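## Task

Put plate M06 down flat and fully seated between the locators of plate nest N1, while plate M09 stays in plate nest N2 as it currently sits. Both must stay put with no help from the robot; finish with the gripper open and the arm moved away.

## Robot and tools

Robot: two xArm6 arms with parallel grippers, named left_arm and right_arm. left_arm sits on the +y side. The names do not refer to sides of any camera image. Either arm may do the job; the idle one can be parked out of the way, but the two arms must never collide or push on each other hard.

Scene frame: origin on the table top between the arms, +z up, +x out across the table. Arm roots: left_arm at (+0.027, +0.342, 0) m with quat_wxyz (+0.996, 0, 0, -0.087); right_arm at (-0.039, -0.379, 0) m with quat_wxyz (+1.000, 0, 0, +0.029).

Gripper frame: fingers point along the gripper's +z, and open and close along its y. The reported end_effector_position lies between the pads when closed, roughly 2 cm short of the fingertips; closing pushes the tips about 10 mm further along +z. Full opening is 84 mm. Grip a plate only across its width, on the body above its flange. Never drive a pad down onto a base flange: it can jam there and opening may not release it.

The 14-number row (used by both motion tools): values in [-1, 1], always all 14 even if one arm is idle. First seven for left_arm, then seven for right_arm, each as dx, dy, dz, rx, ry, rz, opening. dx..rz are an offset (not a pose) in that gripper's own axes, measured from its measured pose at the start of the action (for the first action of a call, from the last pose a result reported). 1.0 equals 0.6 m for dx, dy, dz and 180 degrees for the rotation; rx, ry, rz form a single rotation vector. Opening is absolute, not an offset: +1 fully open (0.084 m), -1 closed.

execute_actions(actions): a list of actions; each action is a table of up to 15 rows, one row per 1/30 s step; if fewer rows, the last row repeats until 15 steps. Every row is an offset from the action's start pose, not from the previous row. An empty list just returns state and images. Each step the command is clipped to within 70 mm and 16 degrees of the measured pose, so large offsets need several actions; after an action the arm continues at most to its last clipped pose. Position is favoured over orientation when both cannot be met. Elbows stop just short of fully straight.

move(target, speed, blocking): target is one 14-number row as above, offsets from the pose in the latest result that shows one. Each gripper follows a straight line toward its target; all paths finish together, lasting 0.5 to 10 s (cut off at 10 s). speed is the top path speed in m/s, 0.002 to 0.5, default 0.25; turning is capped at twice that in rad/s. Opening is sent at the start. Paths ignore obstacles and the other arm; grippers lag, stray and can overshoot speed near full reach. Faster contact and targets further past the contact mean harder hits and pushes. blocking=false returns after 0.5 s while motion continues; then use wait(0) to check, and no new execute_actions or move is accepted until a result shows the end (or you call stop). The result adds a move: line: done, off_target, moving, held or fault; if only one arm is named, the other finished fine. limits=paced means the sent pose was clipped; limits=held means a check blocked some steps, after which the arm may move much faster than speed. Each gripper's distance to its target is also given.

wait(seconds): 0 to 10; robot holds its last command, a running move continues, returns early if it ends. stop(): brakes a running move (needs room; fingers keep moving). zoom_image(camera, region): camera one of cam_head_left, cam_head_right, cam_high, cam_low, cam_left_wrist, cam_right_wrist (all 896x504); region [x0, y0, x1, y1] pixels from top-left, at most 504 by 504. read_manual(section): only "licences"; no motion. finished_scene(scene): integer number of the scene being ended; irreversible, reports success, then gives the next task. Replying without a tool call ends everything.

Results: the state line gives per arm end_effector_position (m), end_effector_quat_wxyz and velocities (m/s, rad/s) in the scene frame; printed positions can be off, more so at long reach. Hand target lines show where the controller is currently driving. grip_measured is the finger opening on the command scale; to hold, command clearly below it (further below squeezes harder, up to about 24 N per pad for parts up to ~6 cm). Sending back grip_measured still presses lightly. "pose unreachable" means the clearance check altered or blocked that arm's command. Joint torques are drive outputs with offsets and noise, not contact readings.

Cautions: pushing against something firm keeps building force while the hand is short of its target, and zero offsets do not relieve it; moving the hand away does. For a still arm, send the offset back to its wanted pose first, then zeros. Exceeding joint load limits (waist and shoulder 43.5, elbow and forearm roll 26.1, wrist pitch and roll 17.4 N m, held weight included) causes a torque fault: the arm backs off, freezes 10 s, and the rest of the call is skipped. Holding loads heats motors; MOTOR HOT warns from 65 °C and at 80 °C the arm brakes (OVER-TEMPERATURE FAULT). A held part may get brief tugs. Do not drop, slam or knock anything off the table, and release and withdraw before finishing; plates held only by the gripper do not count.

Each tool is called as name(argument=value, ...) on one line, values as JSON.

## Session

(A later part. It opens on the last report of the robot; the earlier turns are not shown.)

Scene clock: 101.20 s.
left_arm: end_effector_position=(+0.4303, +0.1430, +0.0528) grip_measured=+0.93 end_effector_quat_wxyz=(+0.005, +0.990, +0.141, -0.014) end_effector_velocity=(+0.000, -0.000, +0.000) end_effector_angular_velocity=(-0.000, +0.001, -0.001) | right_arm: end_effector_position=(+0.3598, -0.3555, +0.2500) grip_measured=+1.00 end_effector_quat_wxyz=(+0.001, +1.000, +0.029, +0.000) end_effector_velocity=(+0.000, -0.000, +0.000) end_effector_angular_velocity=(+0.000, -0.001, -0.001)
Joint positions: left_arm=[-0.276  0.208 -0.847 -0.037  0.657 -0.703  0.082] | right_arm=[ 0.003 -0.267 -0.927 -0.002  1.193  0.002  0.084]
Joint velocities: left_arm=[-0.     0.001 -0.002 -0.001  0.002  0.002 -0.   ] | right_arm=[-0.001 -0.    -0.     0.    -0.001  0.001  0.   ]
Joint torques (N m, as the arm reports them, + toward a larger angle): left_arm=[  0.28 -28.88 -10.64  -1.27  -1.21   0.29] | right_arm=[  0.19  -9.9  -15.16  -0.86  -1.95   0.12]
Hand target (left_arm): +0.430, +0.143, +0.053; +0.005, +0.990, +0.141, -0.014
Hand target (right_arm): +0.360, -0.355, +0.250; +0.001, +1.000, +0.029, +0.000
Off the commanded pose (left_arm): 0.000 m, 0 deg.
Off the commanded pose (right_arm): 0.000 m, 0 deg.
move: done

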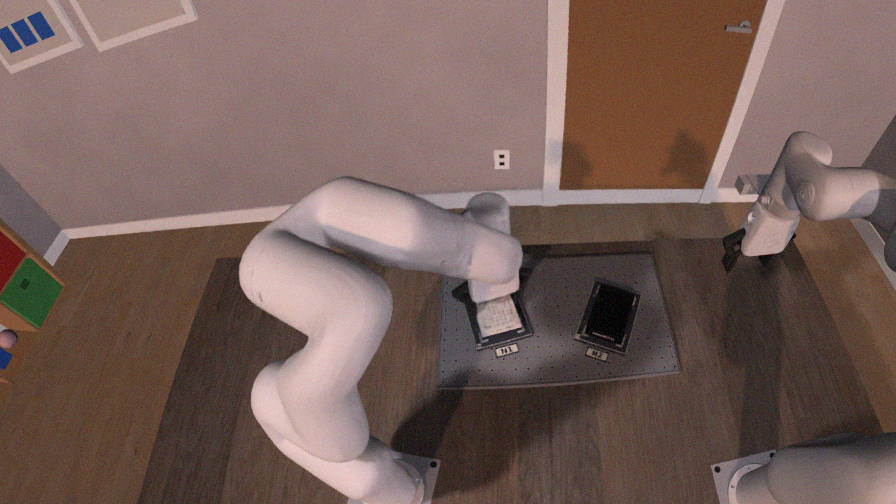

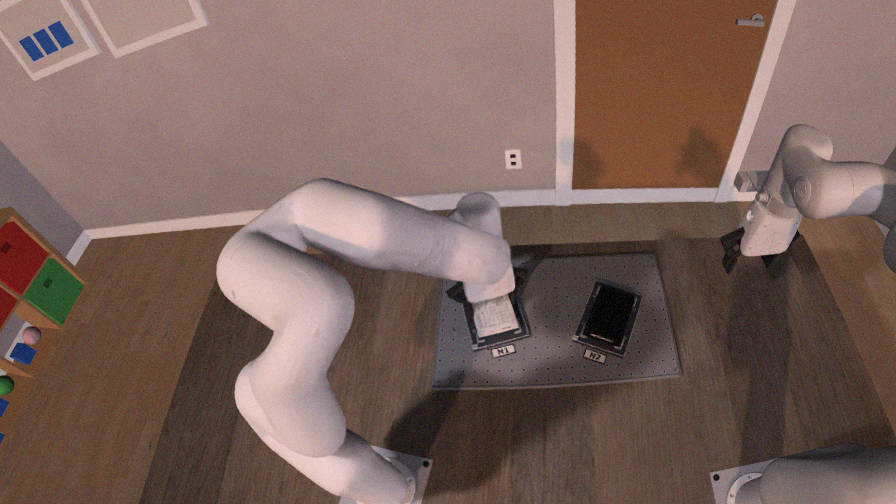

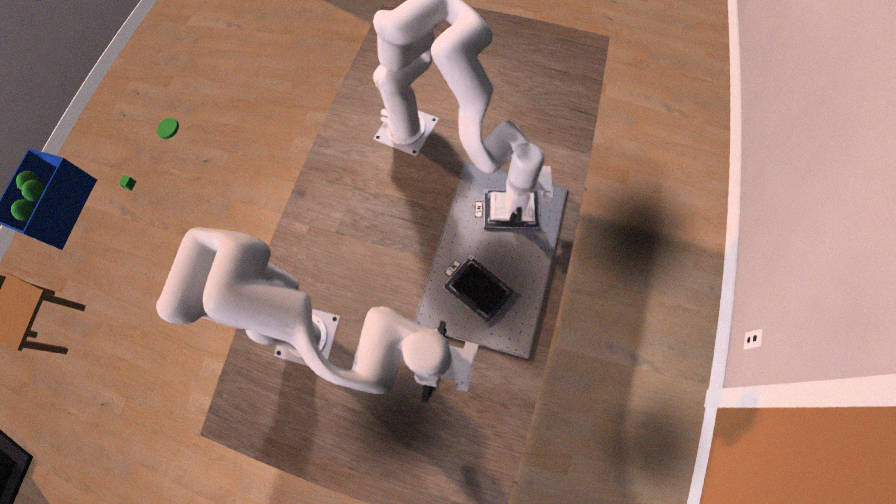

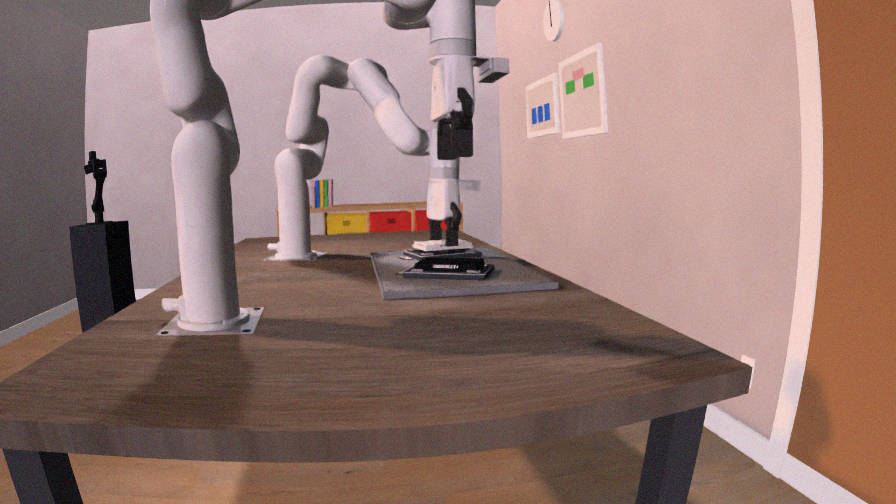

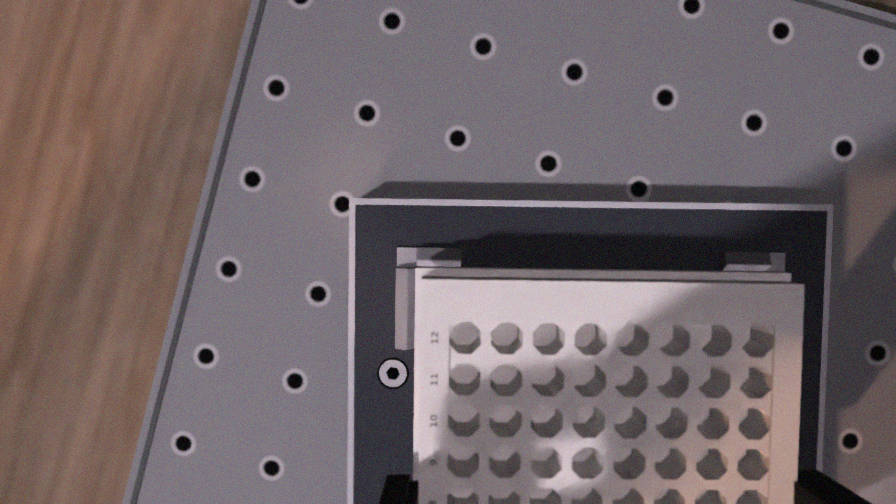

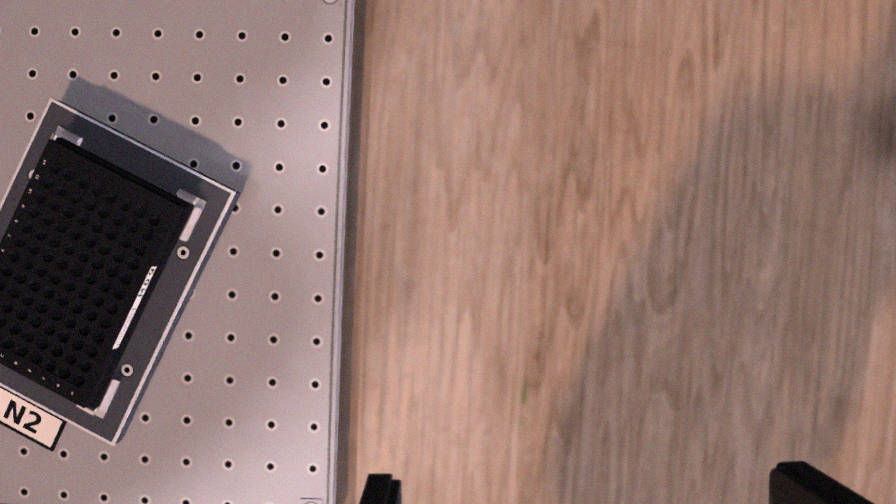

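move(target=[-0.001,0,0.014,0,0,0,0.3,0,0,0,0,0,0,1], speed=0.008)

zoom_image(camera="cam_low", region=[390,190,510,270])

Scene clock: 107.73 s.
left_arm: end_effector_position=(+0.4295, +0.1427, +0.0445) grip_measured=+0.93 end_effector_quat_wxyz=(+0.005, +0.990, +0.141, -0.014) end_effector_velocity=(+0.000, +0.000, +0.000) end_effector_angular_velocity=(-0.000, -0.001, +0.001) | right_arm: end_effector_position=(+0.3598, -0.3555, +0.2500) grip_measured=+1.00 end_effector_quat_wxyz=(+0.001, +1.000, +0.029, +0.000) end_effector_velocity=(-0.000, +0.000, -0.000) end_effector_angular_velocity=(-0.000, +0.000, -0.001)
Joint positions: left_arm=[-0.277  0.227 -0.842 -0.039  0.633 -0.703  0.082] | right_arm=[ 0.003 -0.267 -0.927 -0.002  1.193  0.002  0.084]
Joint velocities: left_arm=[ 0.    -0.001  0.     0.    -0.001 -0.     0.   ] | right_arm=[ 0.    -0.     0.    -0.    -0.     0.002 -0.   ]
Joint torques (N m, as the arm reports them, + toward a larger angle): left_arm=[  0.65 -28.88 -10.6   -0.86  -1.32   0.1 ] | right_arm=[ -0.18  -9.76 -14.86  -0.97  -1.87   0.19]
Hand target (left_arm): +0.430, +0.143, +0.044; +0.005, +0.990, +0.141, -0.014
Hand target (right_arm): +0.360, -0.355, +0.250; +0.001, +1.000, +0.029, +0.000
Off the commanded pose (left_arm): 0.000 m, 0 deg.
Off the commanded pose (right_arm): 0.000 m, 0 deg.
move: done

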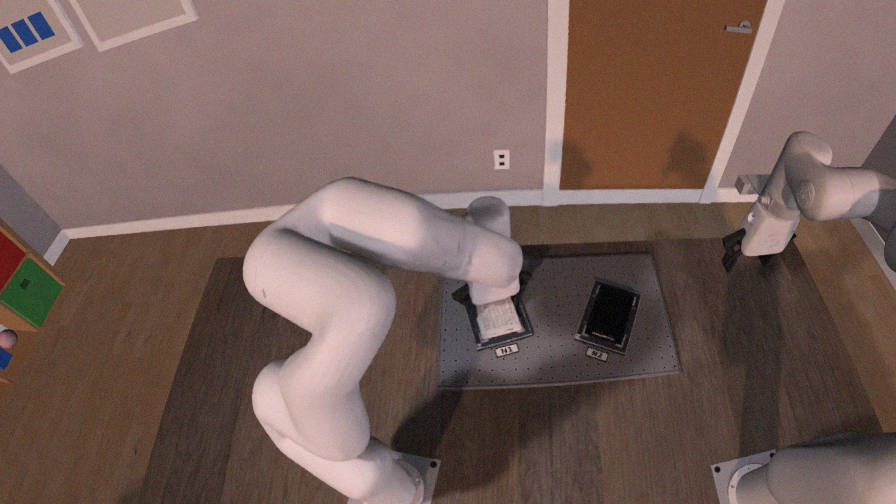

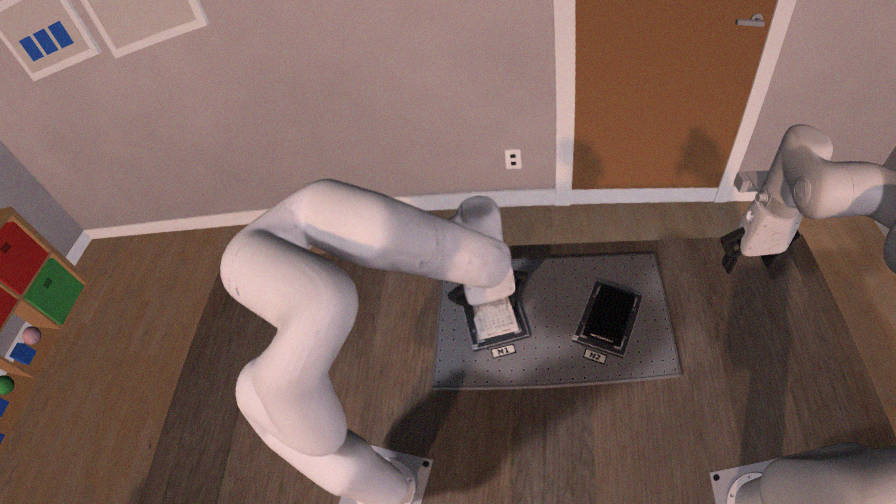

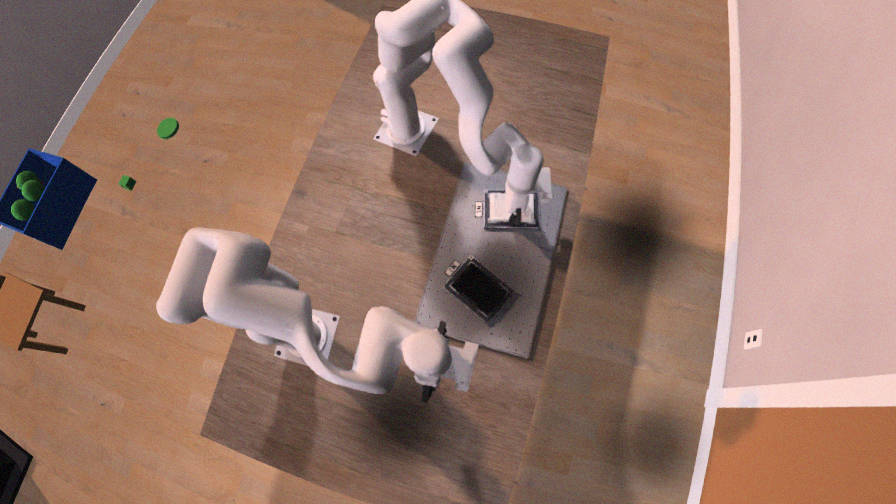

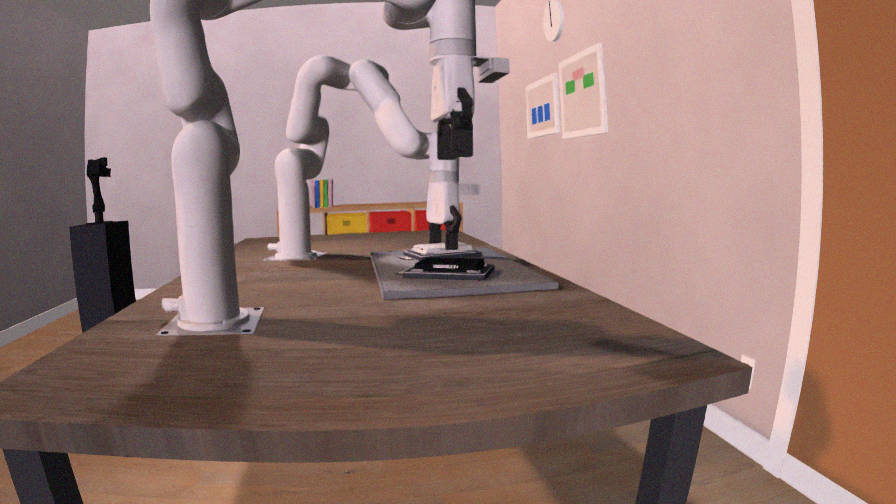

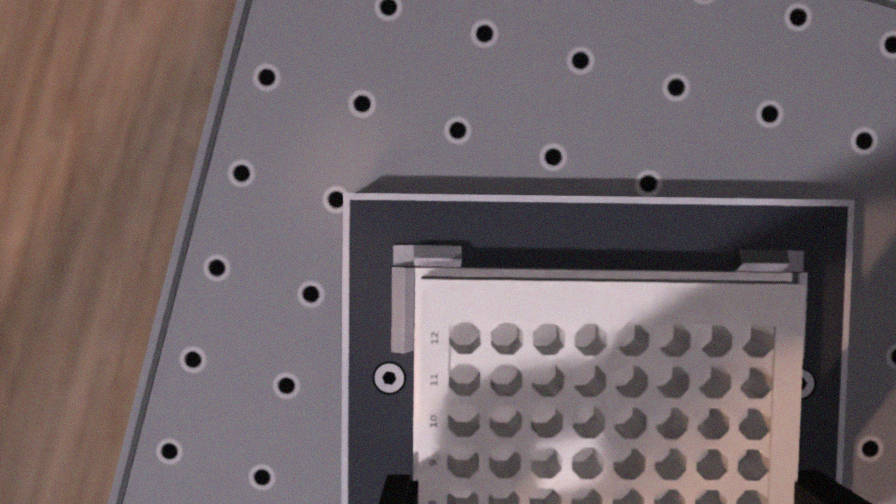

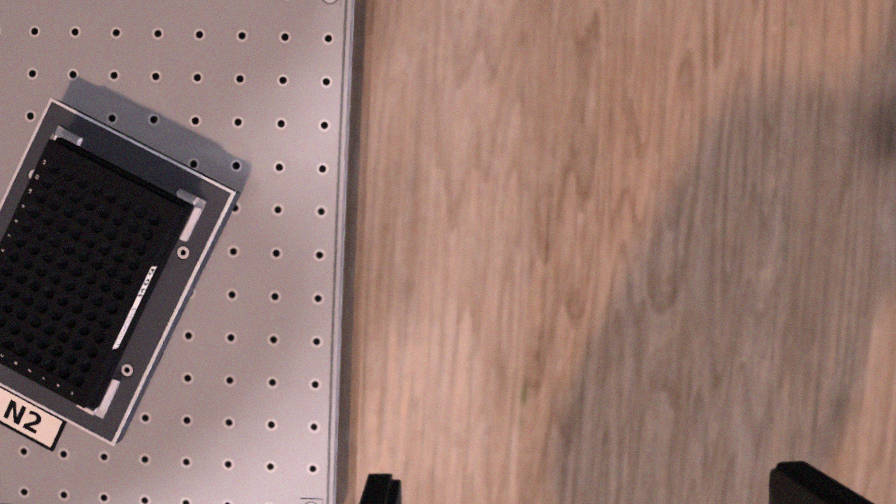

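Region (390, 190, 510, 270) of cam_low's 896x504 image, scaled by 4.200, with more detail than that image has.

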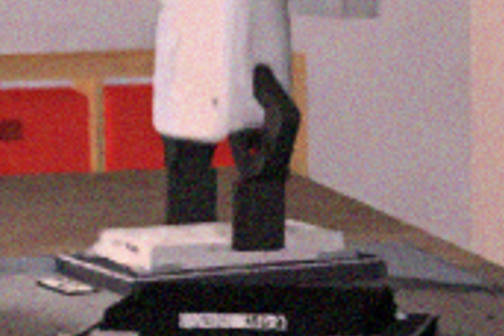

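Going down freely; continue a little.

move(target=[0,0,0.005,0,0,0,0.3,0,0,0,0,0,0,1], speed=0.005)

zoom_image(camera="cam_low", region=[390,190,510,270])

zoom_image(camera="cam_head_left", region=[440,250,560,360])

Scene clock: 113.20 s.
left_arm: end_effector_position=(+0.4299, +0.1424, +0.0422) grip_measured=+0.94 end_effector_quat_wxyz=(+0.005, +0.990, +0.140, -0.013) end_effector_velocity=(+0.000, +0.000, -0.002) end_effector_angular_velocity=(-0.001, -0.001, -0.000) | right_arm: end_effector_position=(+0.3598, -0.3555, +0.2500) grip_measured=+1.00 end_effector_quat_wxyz=(+0.001, +1.000, +0.029, +0.000) end_effector_velocity=(+0.000, -0.000, +0.000) end_effector_angular_velocity=(+0.000, -0.000, +0.001)
Joint positions: left_arm=[-0.277  0.233 -0.842 -0.039  0.625 -0.703  0.082] | right_arm=[ 0.003 -0.267 -0.927 -0.002  1.193  0.002  0.084]
Joint velocities: left_arm=[ 0.001  0.004  0.    -0.001 -0.005  0.002  0.001] | right_arm=[-0.     0.    -0.     0.     0.    -0.001  0.   ]
Joint torques (N m, as the arm reports them, + toward a larger angle): left_arm=[  1.1  -19.33  -9.18  -1.32  -2.32  -0.2 ] | right_arm=[ -0.08  -9.62 -15.08  -0.77  -1.8    0.2 ]
Hand target (left_arm): +0.429, +0.143, +0.042; +0.005, +0.990, +0.141, -0.014
Hand target (right_arm): +0.360, -0.355, +0.250; +0.001, +1.000, +0.029, +0.000
Off the commanded pose (left_arm): 0.001 m, 0 deg.
Off the commanded pose (right_arm): 0.000 m, 0 deg.
move: done

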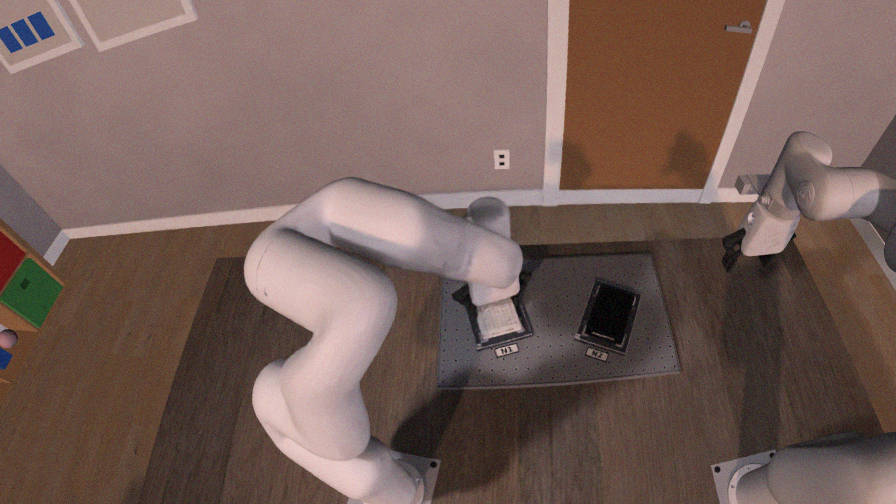

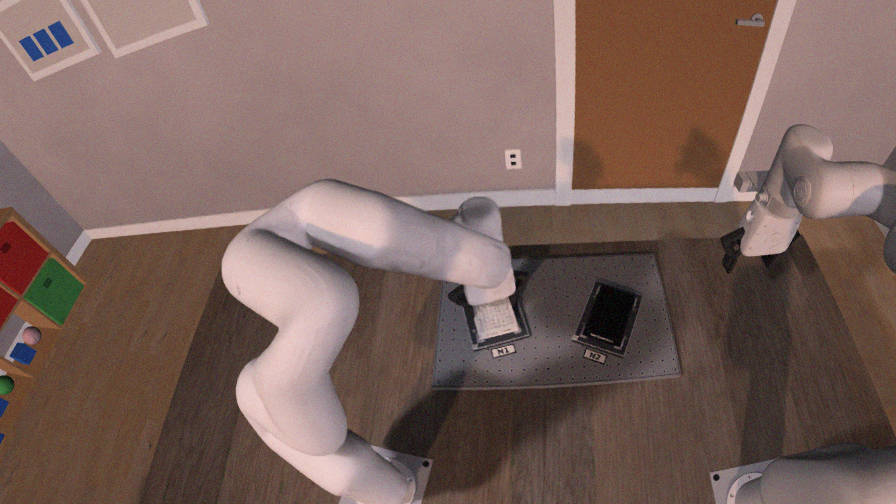

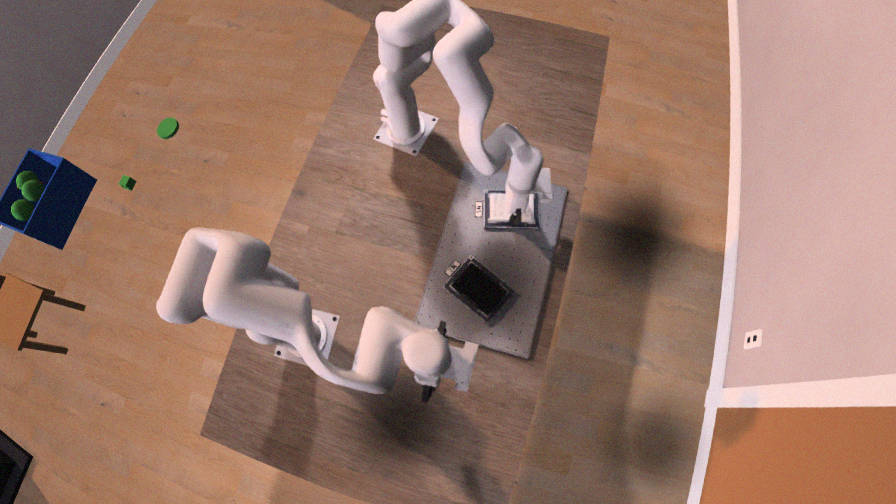

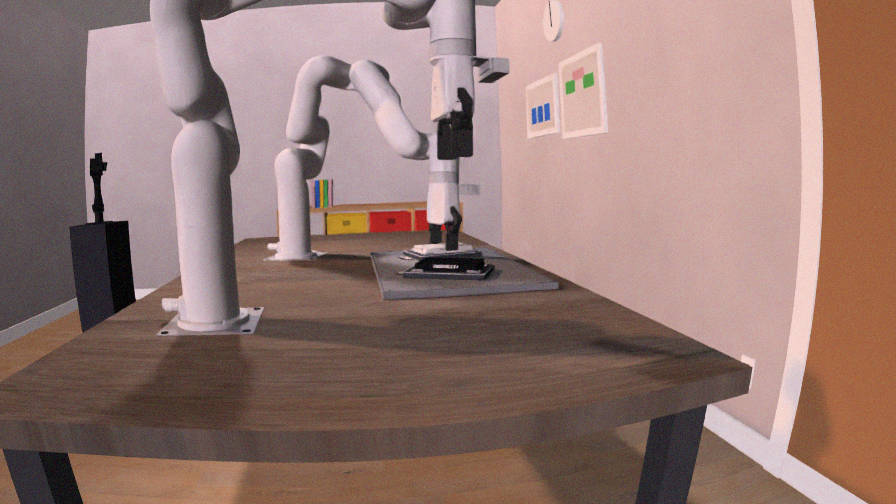

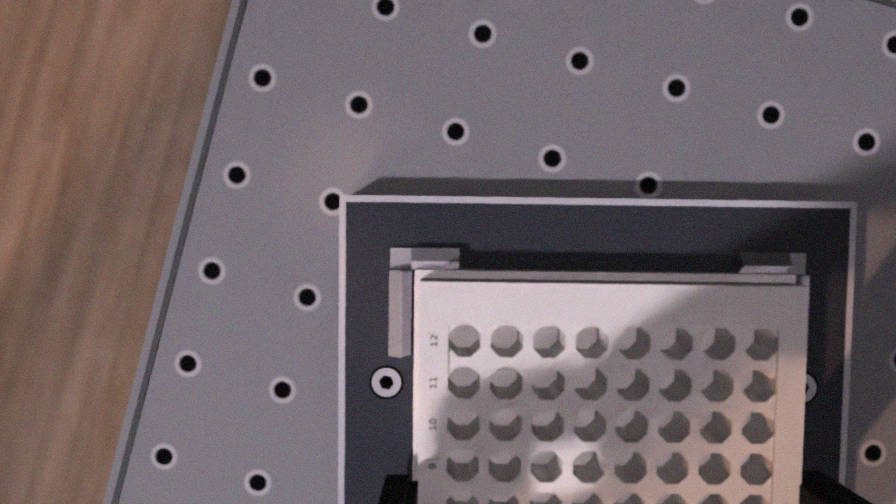

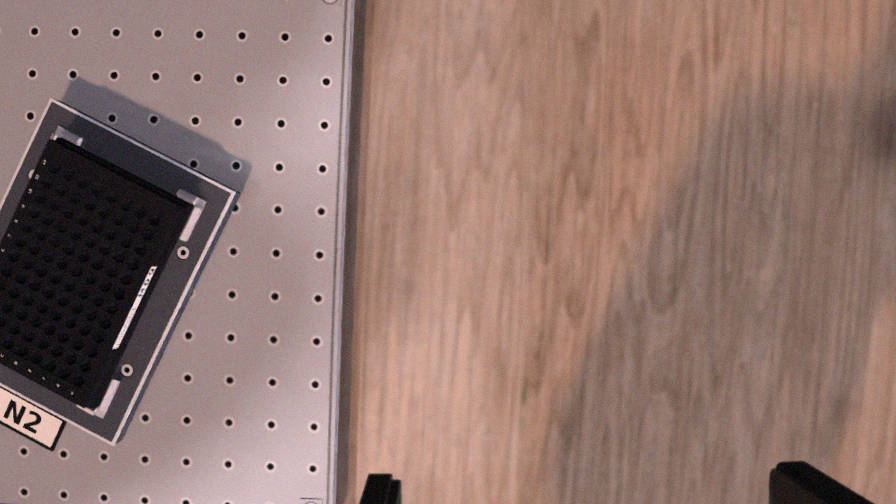

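Region (390, 190, 510, 270) of cam_low's 896x504 image, scaled by 4.200, with more detail than that image has.

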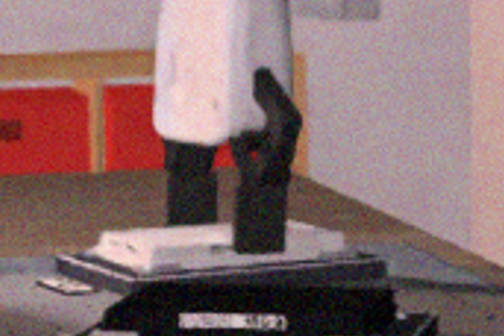

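Region (440, 250, 560, 360) of cam_head_left's 896x504 image, scaled by 4.200, with more detail than that image has; it fills the top 462 rows of this view, and the rest is white.

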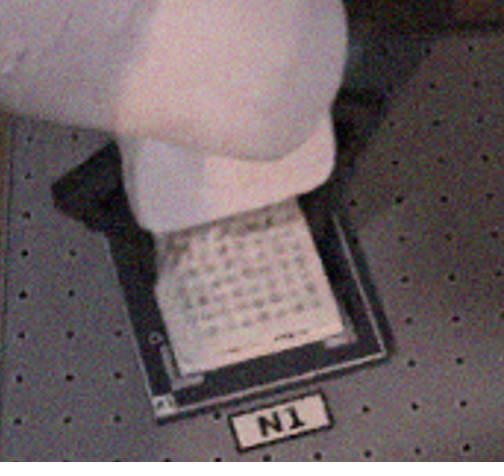

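Contact. Release and lift.

move(target=[0,0,-0.002,0,0,0,1,0,0,0,0,0,0,1], speed=0.01)

move(target=[0.06,0,-0.25,0,0,0,1,0,0,0,0,0,0,1], speed=0.15)

zoom_image(camera="cam_left_wrist", region=[350,100,750,504])

zoom_image(camera="cam_low", region=[390,190,510,270])

Scene clock: 119.40 s.
left_arm: end_effector_position=(+0.4297, +0.1426, +0.0431) grip_measured=+1.00 end_effector_quat_wxyz=(+0.005, +0.990, +0.140, -0.013) end_effector_velocity=(+0.001, -0.000, +0.001) end_effector_angular_velocity=(-0.001, -0.002, +0.002) | right_arm: end_effector_position=(+0.3598, -0.3555, +0.2500) grip_measured=+1.00 end_effector_quat_wxyz=(+0.001, +1.000, +0.029, +0.000) end_effector_velocity=(+0.000, -0.000, +0.000) end_effector_angular_velocity=(+0.000, -0.001, -0.001)
Joint positions: left_arm=[-0.277  0.23  -0.842 -0.039  0.628 -0.703  0.084] | right_arm=[ 0.003 -0.267 -0.927 -0.002  1.193  0.002  0.084]
Joint velocities: left_arm=[ 0.    -0.002 -0.    -0.001 -0.    -0.001 -0.   ] | right_arm=[-0.    -0.    -0.001  0.    -0.     0.001  0.   ]
Joint torques (N m, as the arm reports them, + toward a larger angle): left_arm=[  0.36 -28.71 -10.72  -0.82  -1.14   0.04] | right_arm=[ -0.36 -10.43 -15.14  -0.8   -1.94   0.22]
Hand target (left_arm): +0.430, +0.142, +0.043; +0.005, +0.990, +0.140, -0.013
Hand target (right_arm): +0.360, -0.355, +0.250; +0.001, +1.000, +0.029, +0.000
Off the commanded pose (left_arm): 0.000 m, 0 deg.
Off the commanded pose (right_arm): 0.000 m, 0 deg.
move: done

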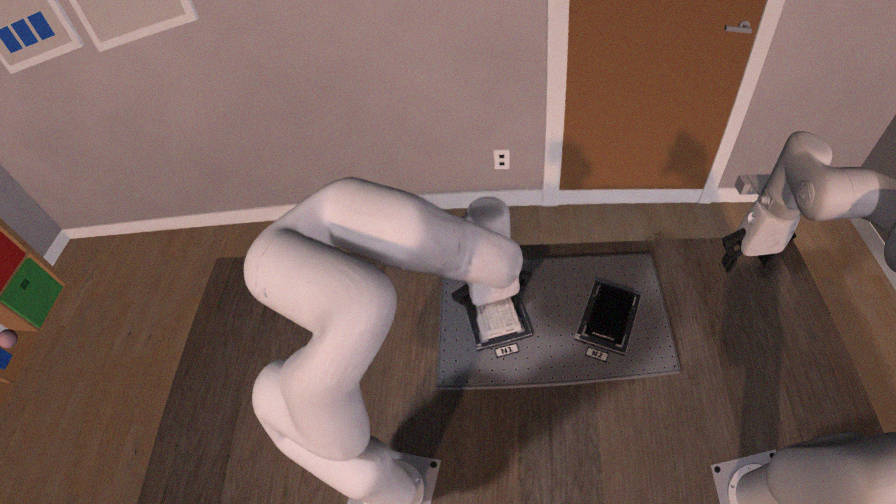

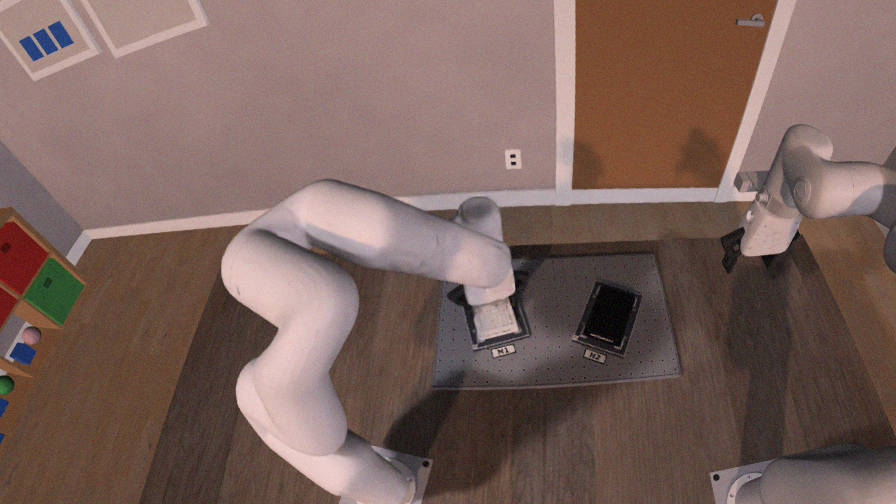

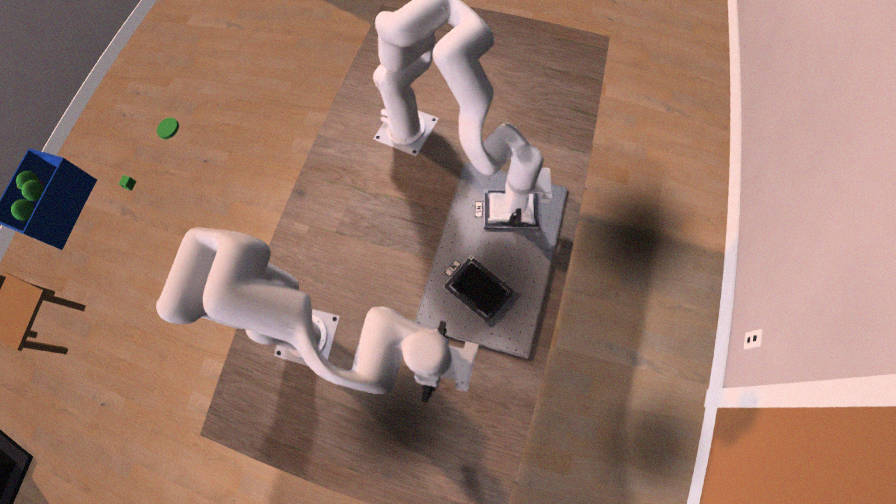

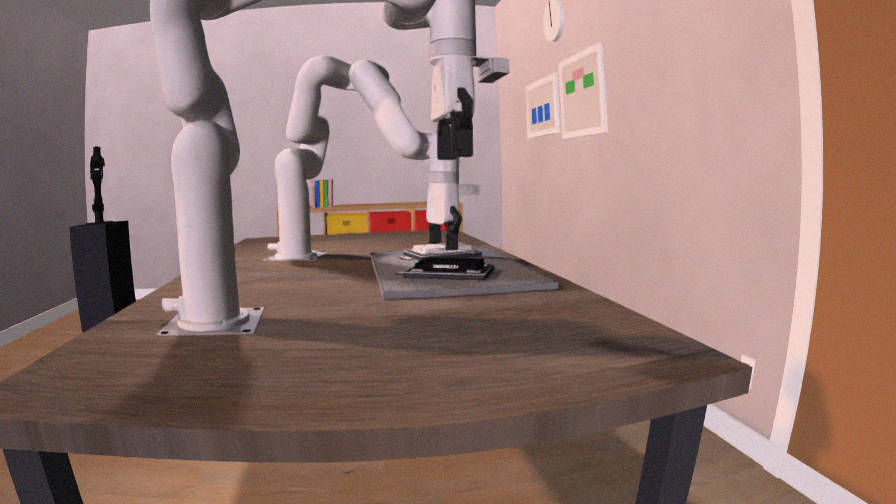

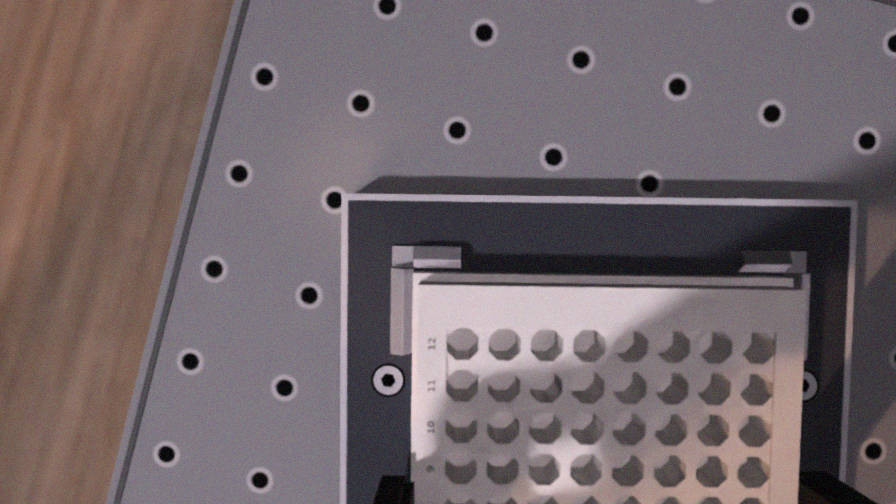

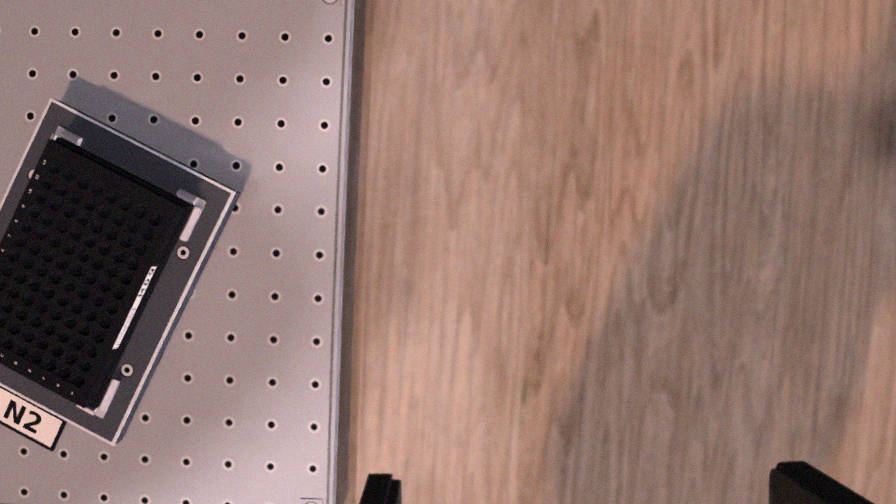

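Scene clock: 120.83 s.
left_arm: end_effector_position=(+0.4679, +0.1551, +0.1913) grip_measured=+1.00 end_effector_quat_wxyz=(+0.004, +0.990, +0.141, -0.014) end_effector_velocity=(+0.003, -0.001, +0.005) end_effector_angular_velocity=(-0.003, -0.011, -0.001) | right_arm: end_effector_position=(+0.3598, -0.3555, +0.2500) grip_measured=+1.00 end_effector_quat_wxyz=(+0.001, +1.000, +0.029, +0.000) end_effector_velocity=(+0.000, -0.000, +0.000) end_effector_angular_velocity=(-0.000, -0.001, -0.001)
Joint positions: left_arm=[-0.217  0.065 -1.114 -0.024  1.07  -0.663  0.084] | right_arm=[ 0.003 -0.267 -0.927 -0.002  1.193  0.002  0.084]
Joint velocities: left_arm=[ 0.001 -0.004 -0.008  0.002  0.001  0.001  0.   ] | right_arm=[-0.     0.    -0.001 -0.    -0.     0.001 -0.   ]
Joint torques (N m, as the arm reports them, + toward a larger angle): left_arm=[  0.69 -28.74 -12.93  -1.06  -1.13   0.11] | right_arm=[ -0.02 -10.03 -14.81  -0.88  -1.83  -0.04]
Hand target (left_arm): +0.468, +0.155, +0.192; +0.004, +0.990, +0.141, -0.013
Hand target (right_arm): +0.360, -0.355, +0.250; +0.001, +1.000, +0.029, +0.000
Off the commanded pose (left_arm): 0.001 m, 0 deg.
Off the commanded pose (right_arm): 0.000 m, 0 deg.
move: done

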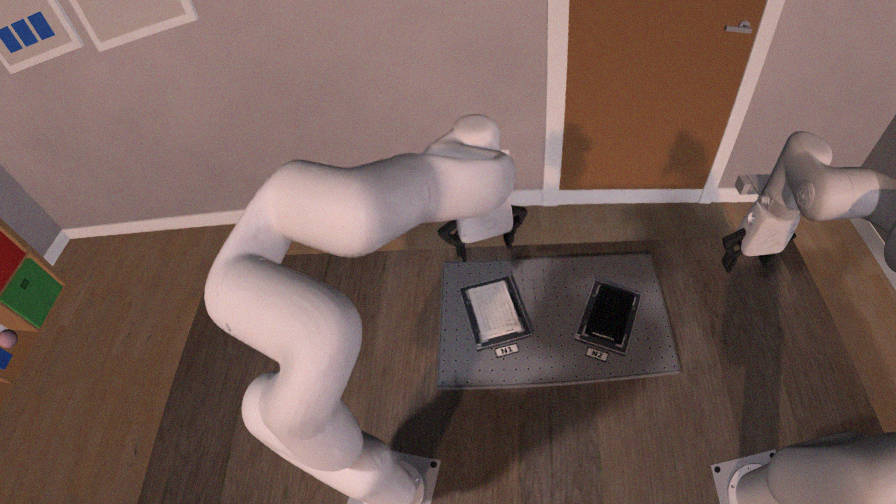

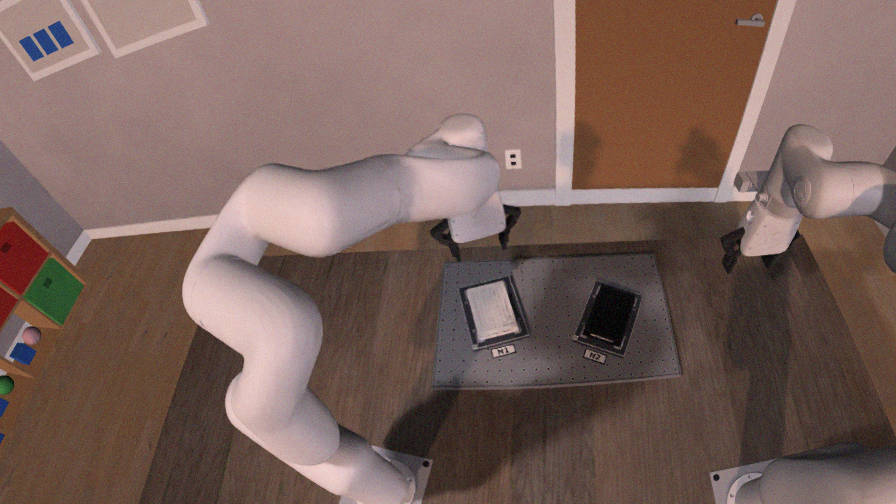

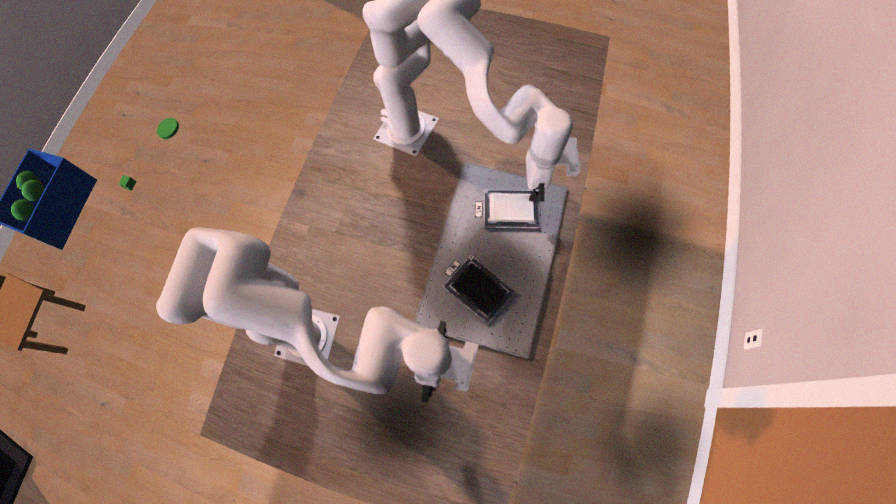

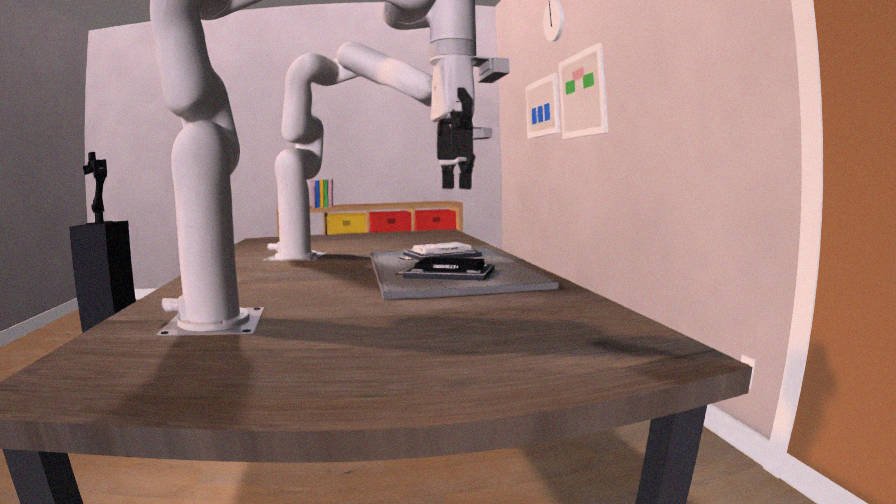

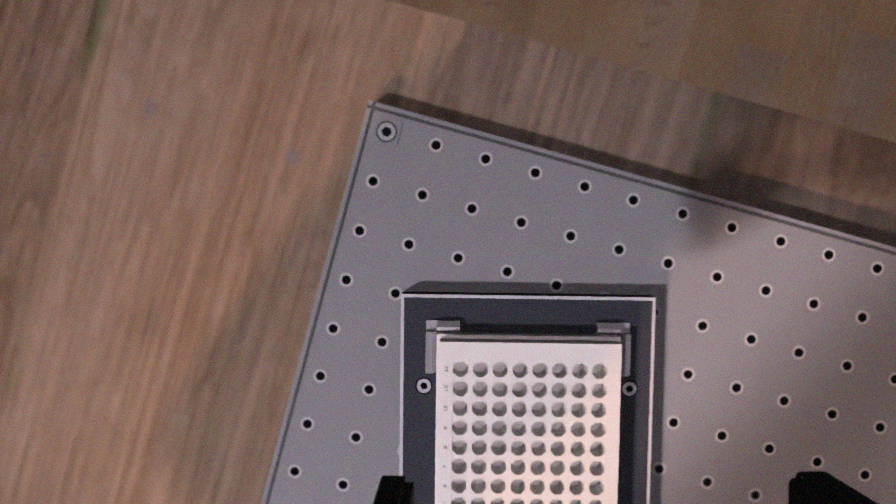

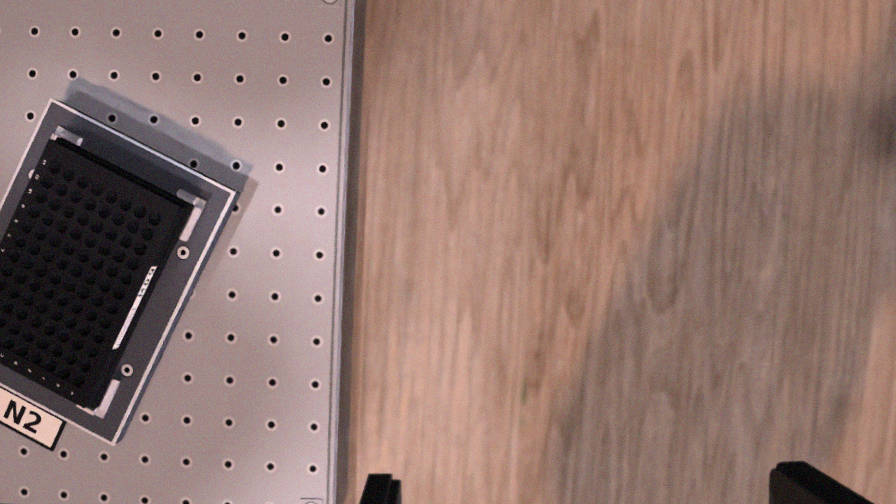

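Region (350, 100, 750, 504) of cam_left_wrist's 896x504 image, scaled by 1.248, with more detail than that image has; it fills the left 499 columns of this view, and the rest is white.

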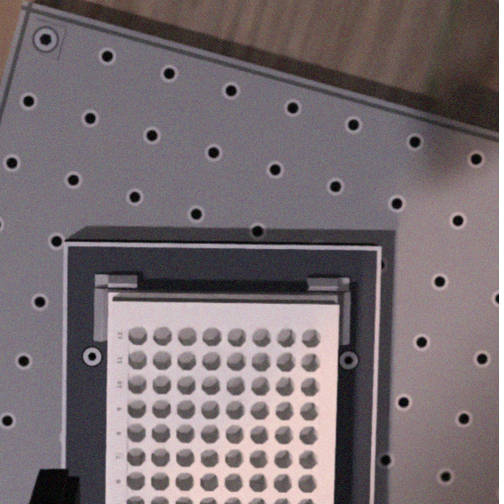

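Region (390, 190, 510, 270) of cam_low's 896x504 image, scaled by 4.200, with more detail than that image has.

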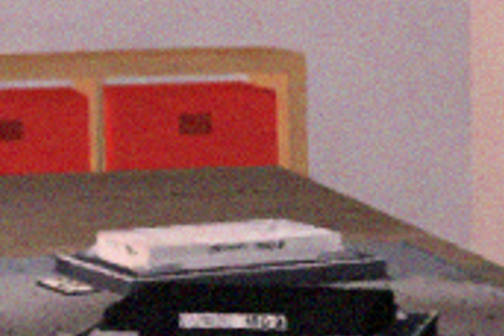

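zoom_image(camera="cam_head_left", region=[450,265,550,360])

zoom_image(camera="cam_high", region=[470,180,560,240])

Region (450, 265, 550, 360) of cam_head_left's 896x504 image, scaled by 5.040, with more detail than that image has; it fills the top 479 rows of this view, and the rest is white.

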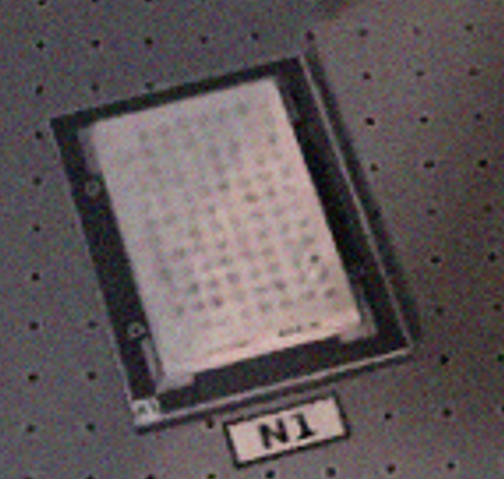

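Region (470, 180, 560, 240) of cam_high's 896x504 image, scaled by 5.600, with more detail than that image has.

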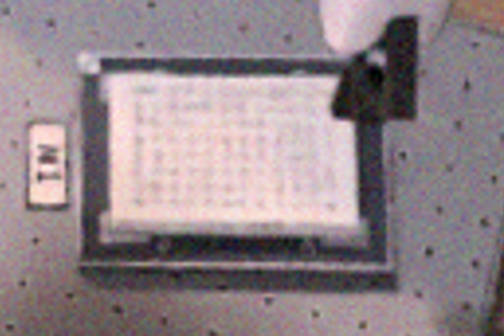

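Looks seated.

finished_scene(scene=1)

The scene is finished: the task was done.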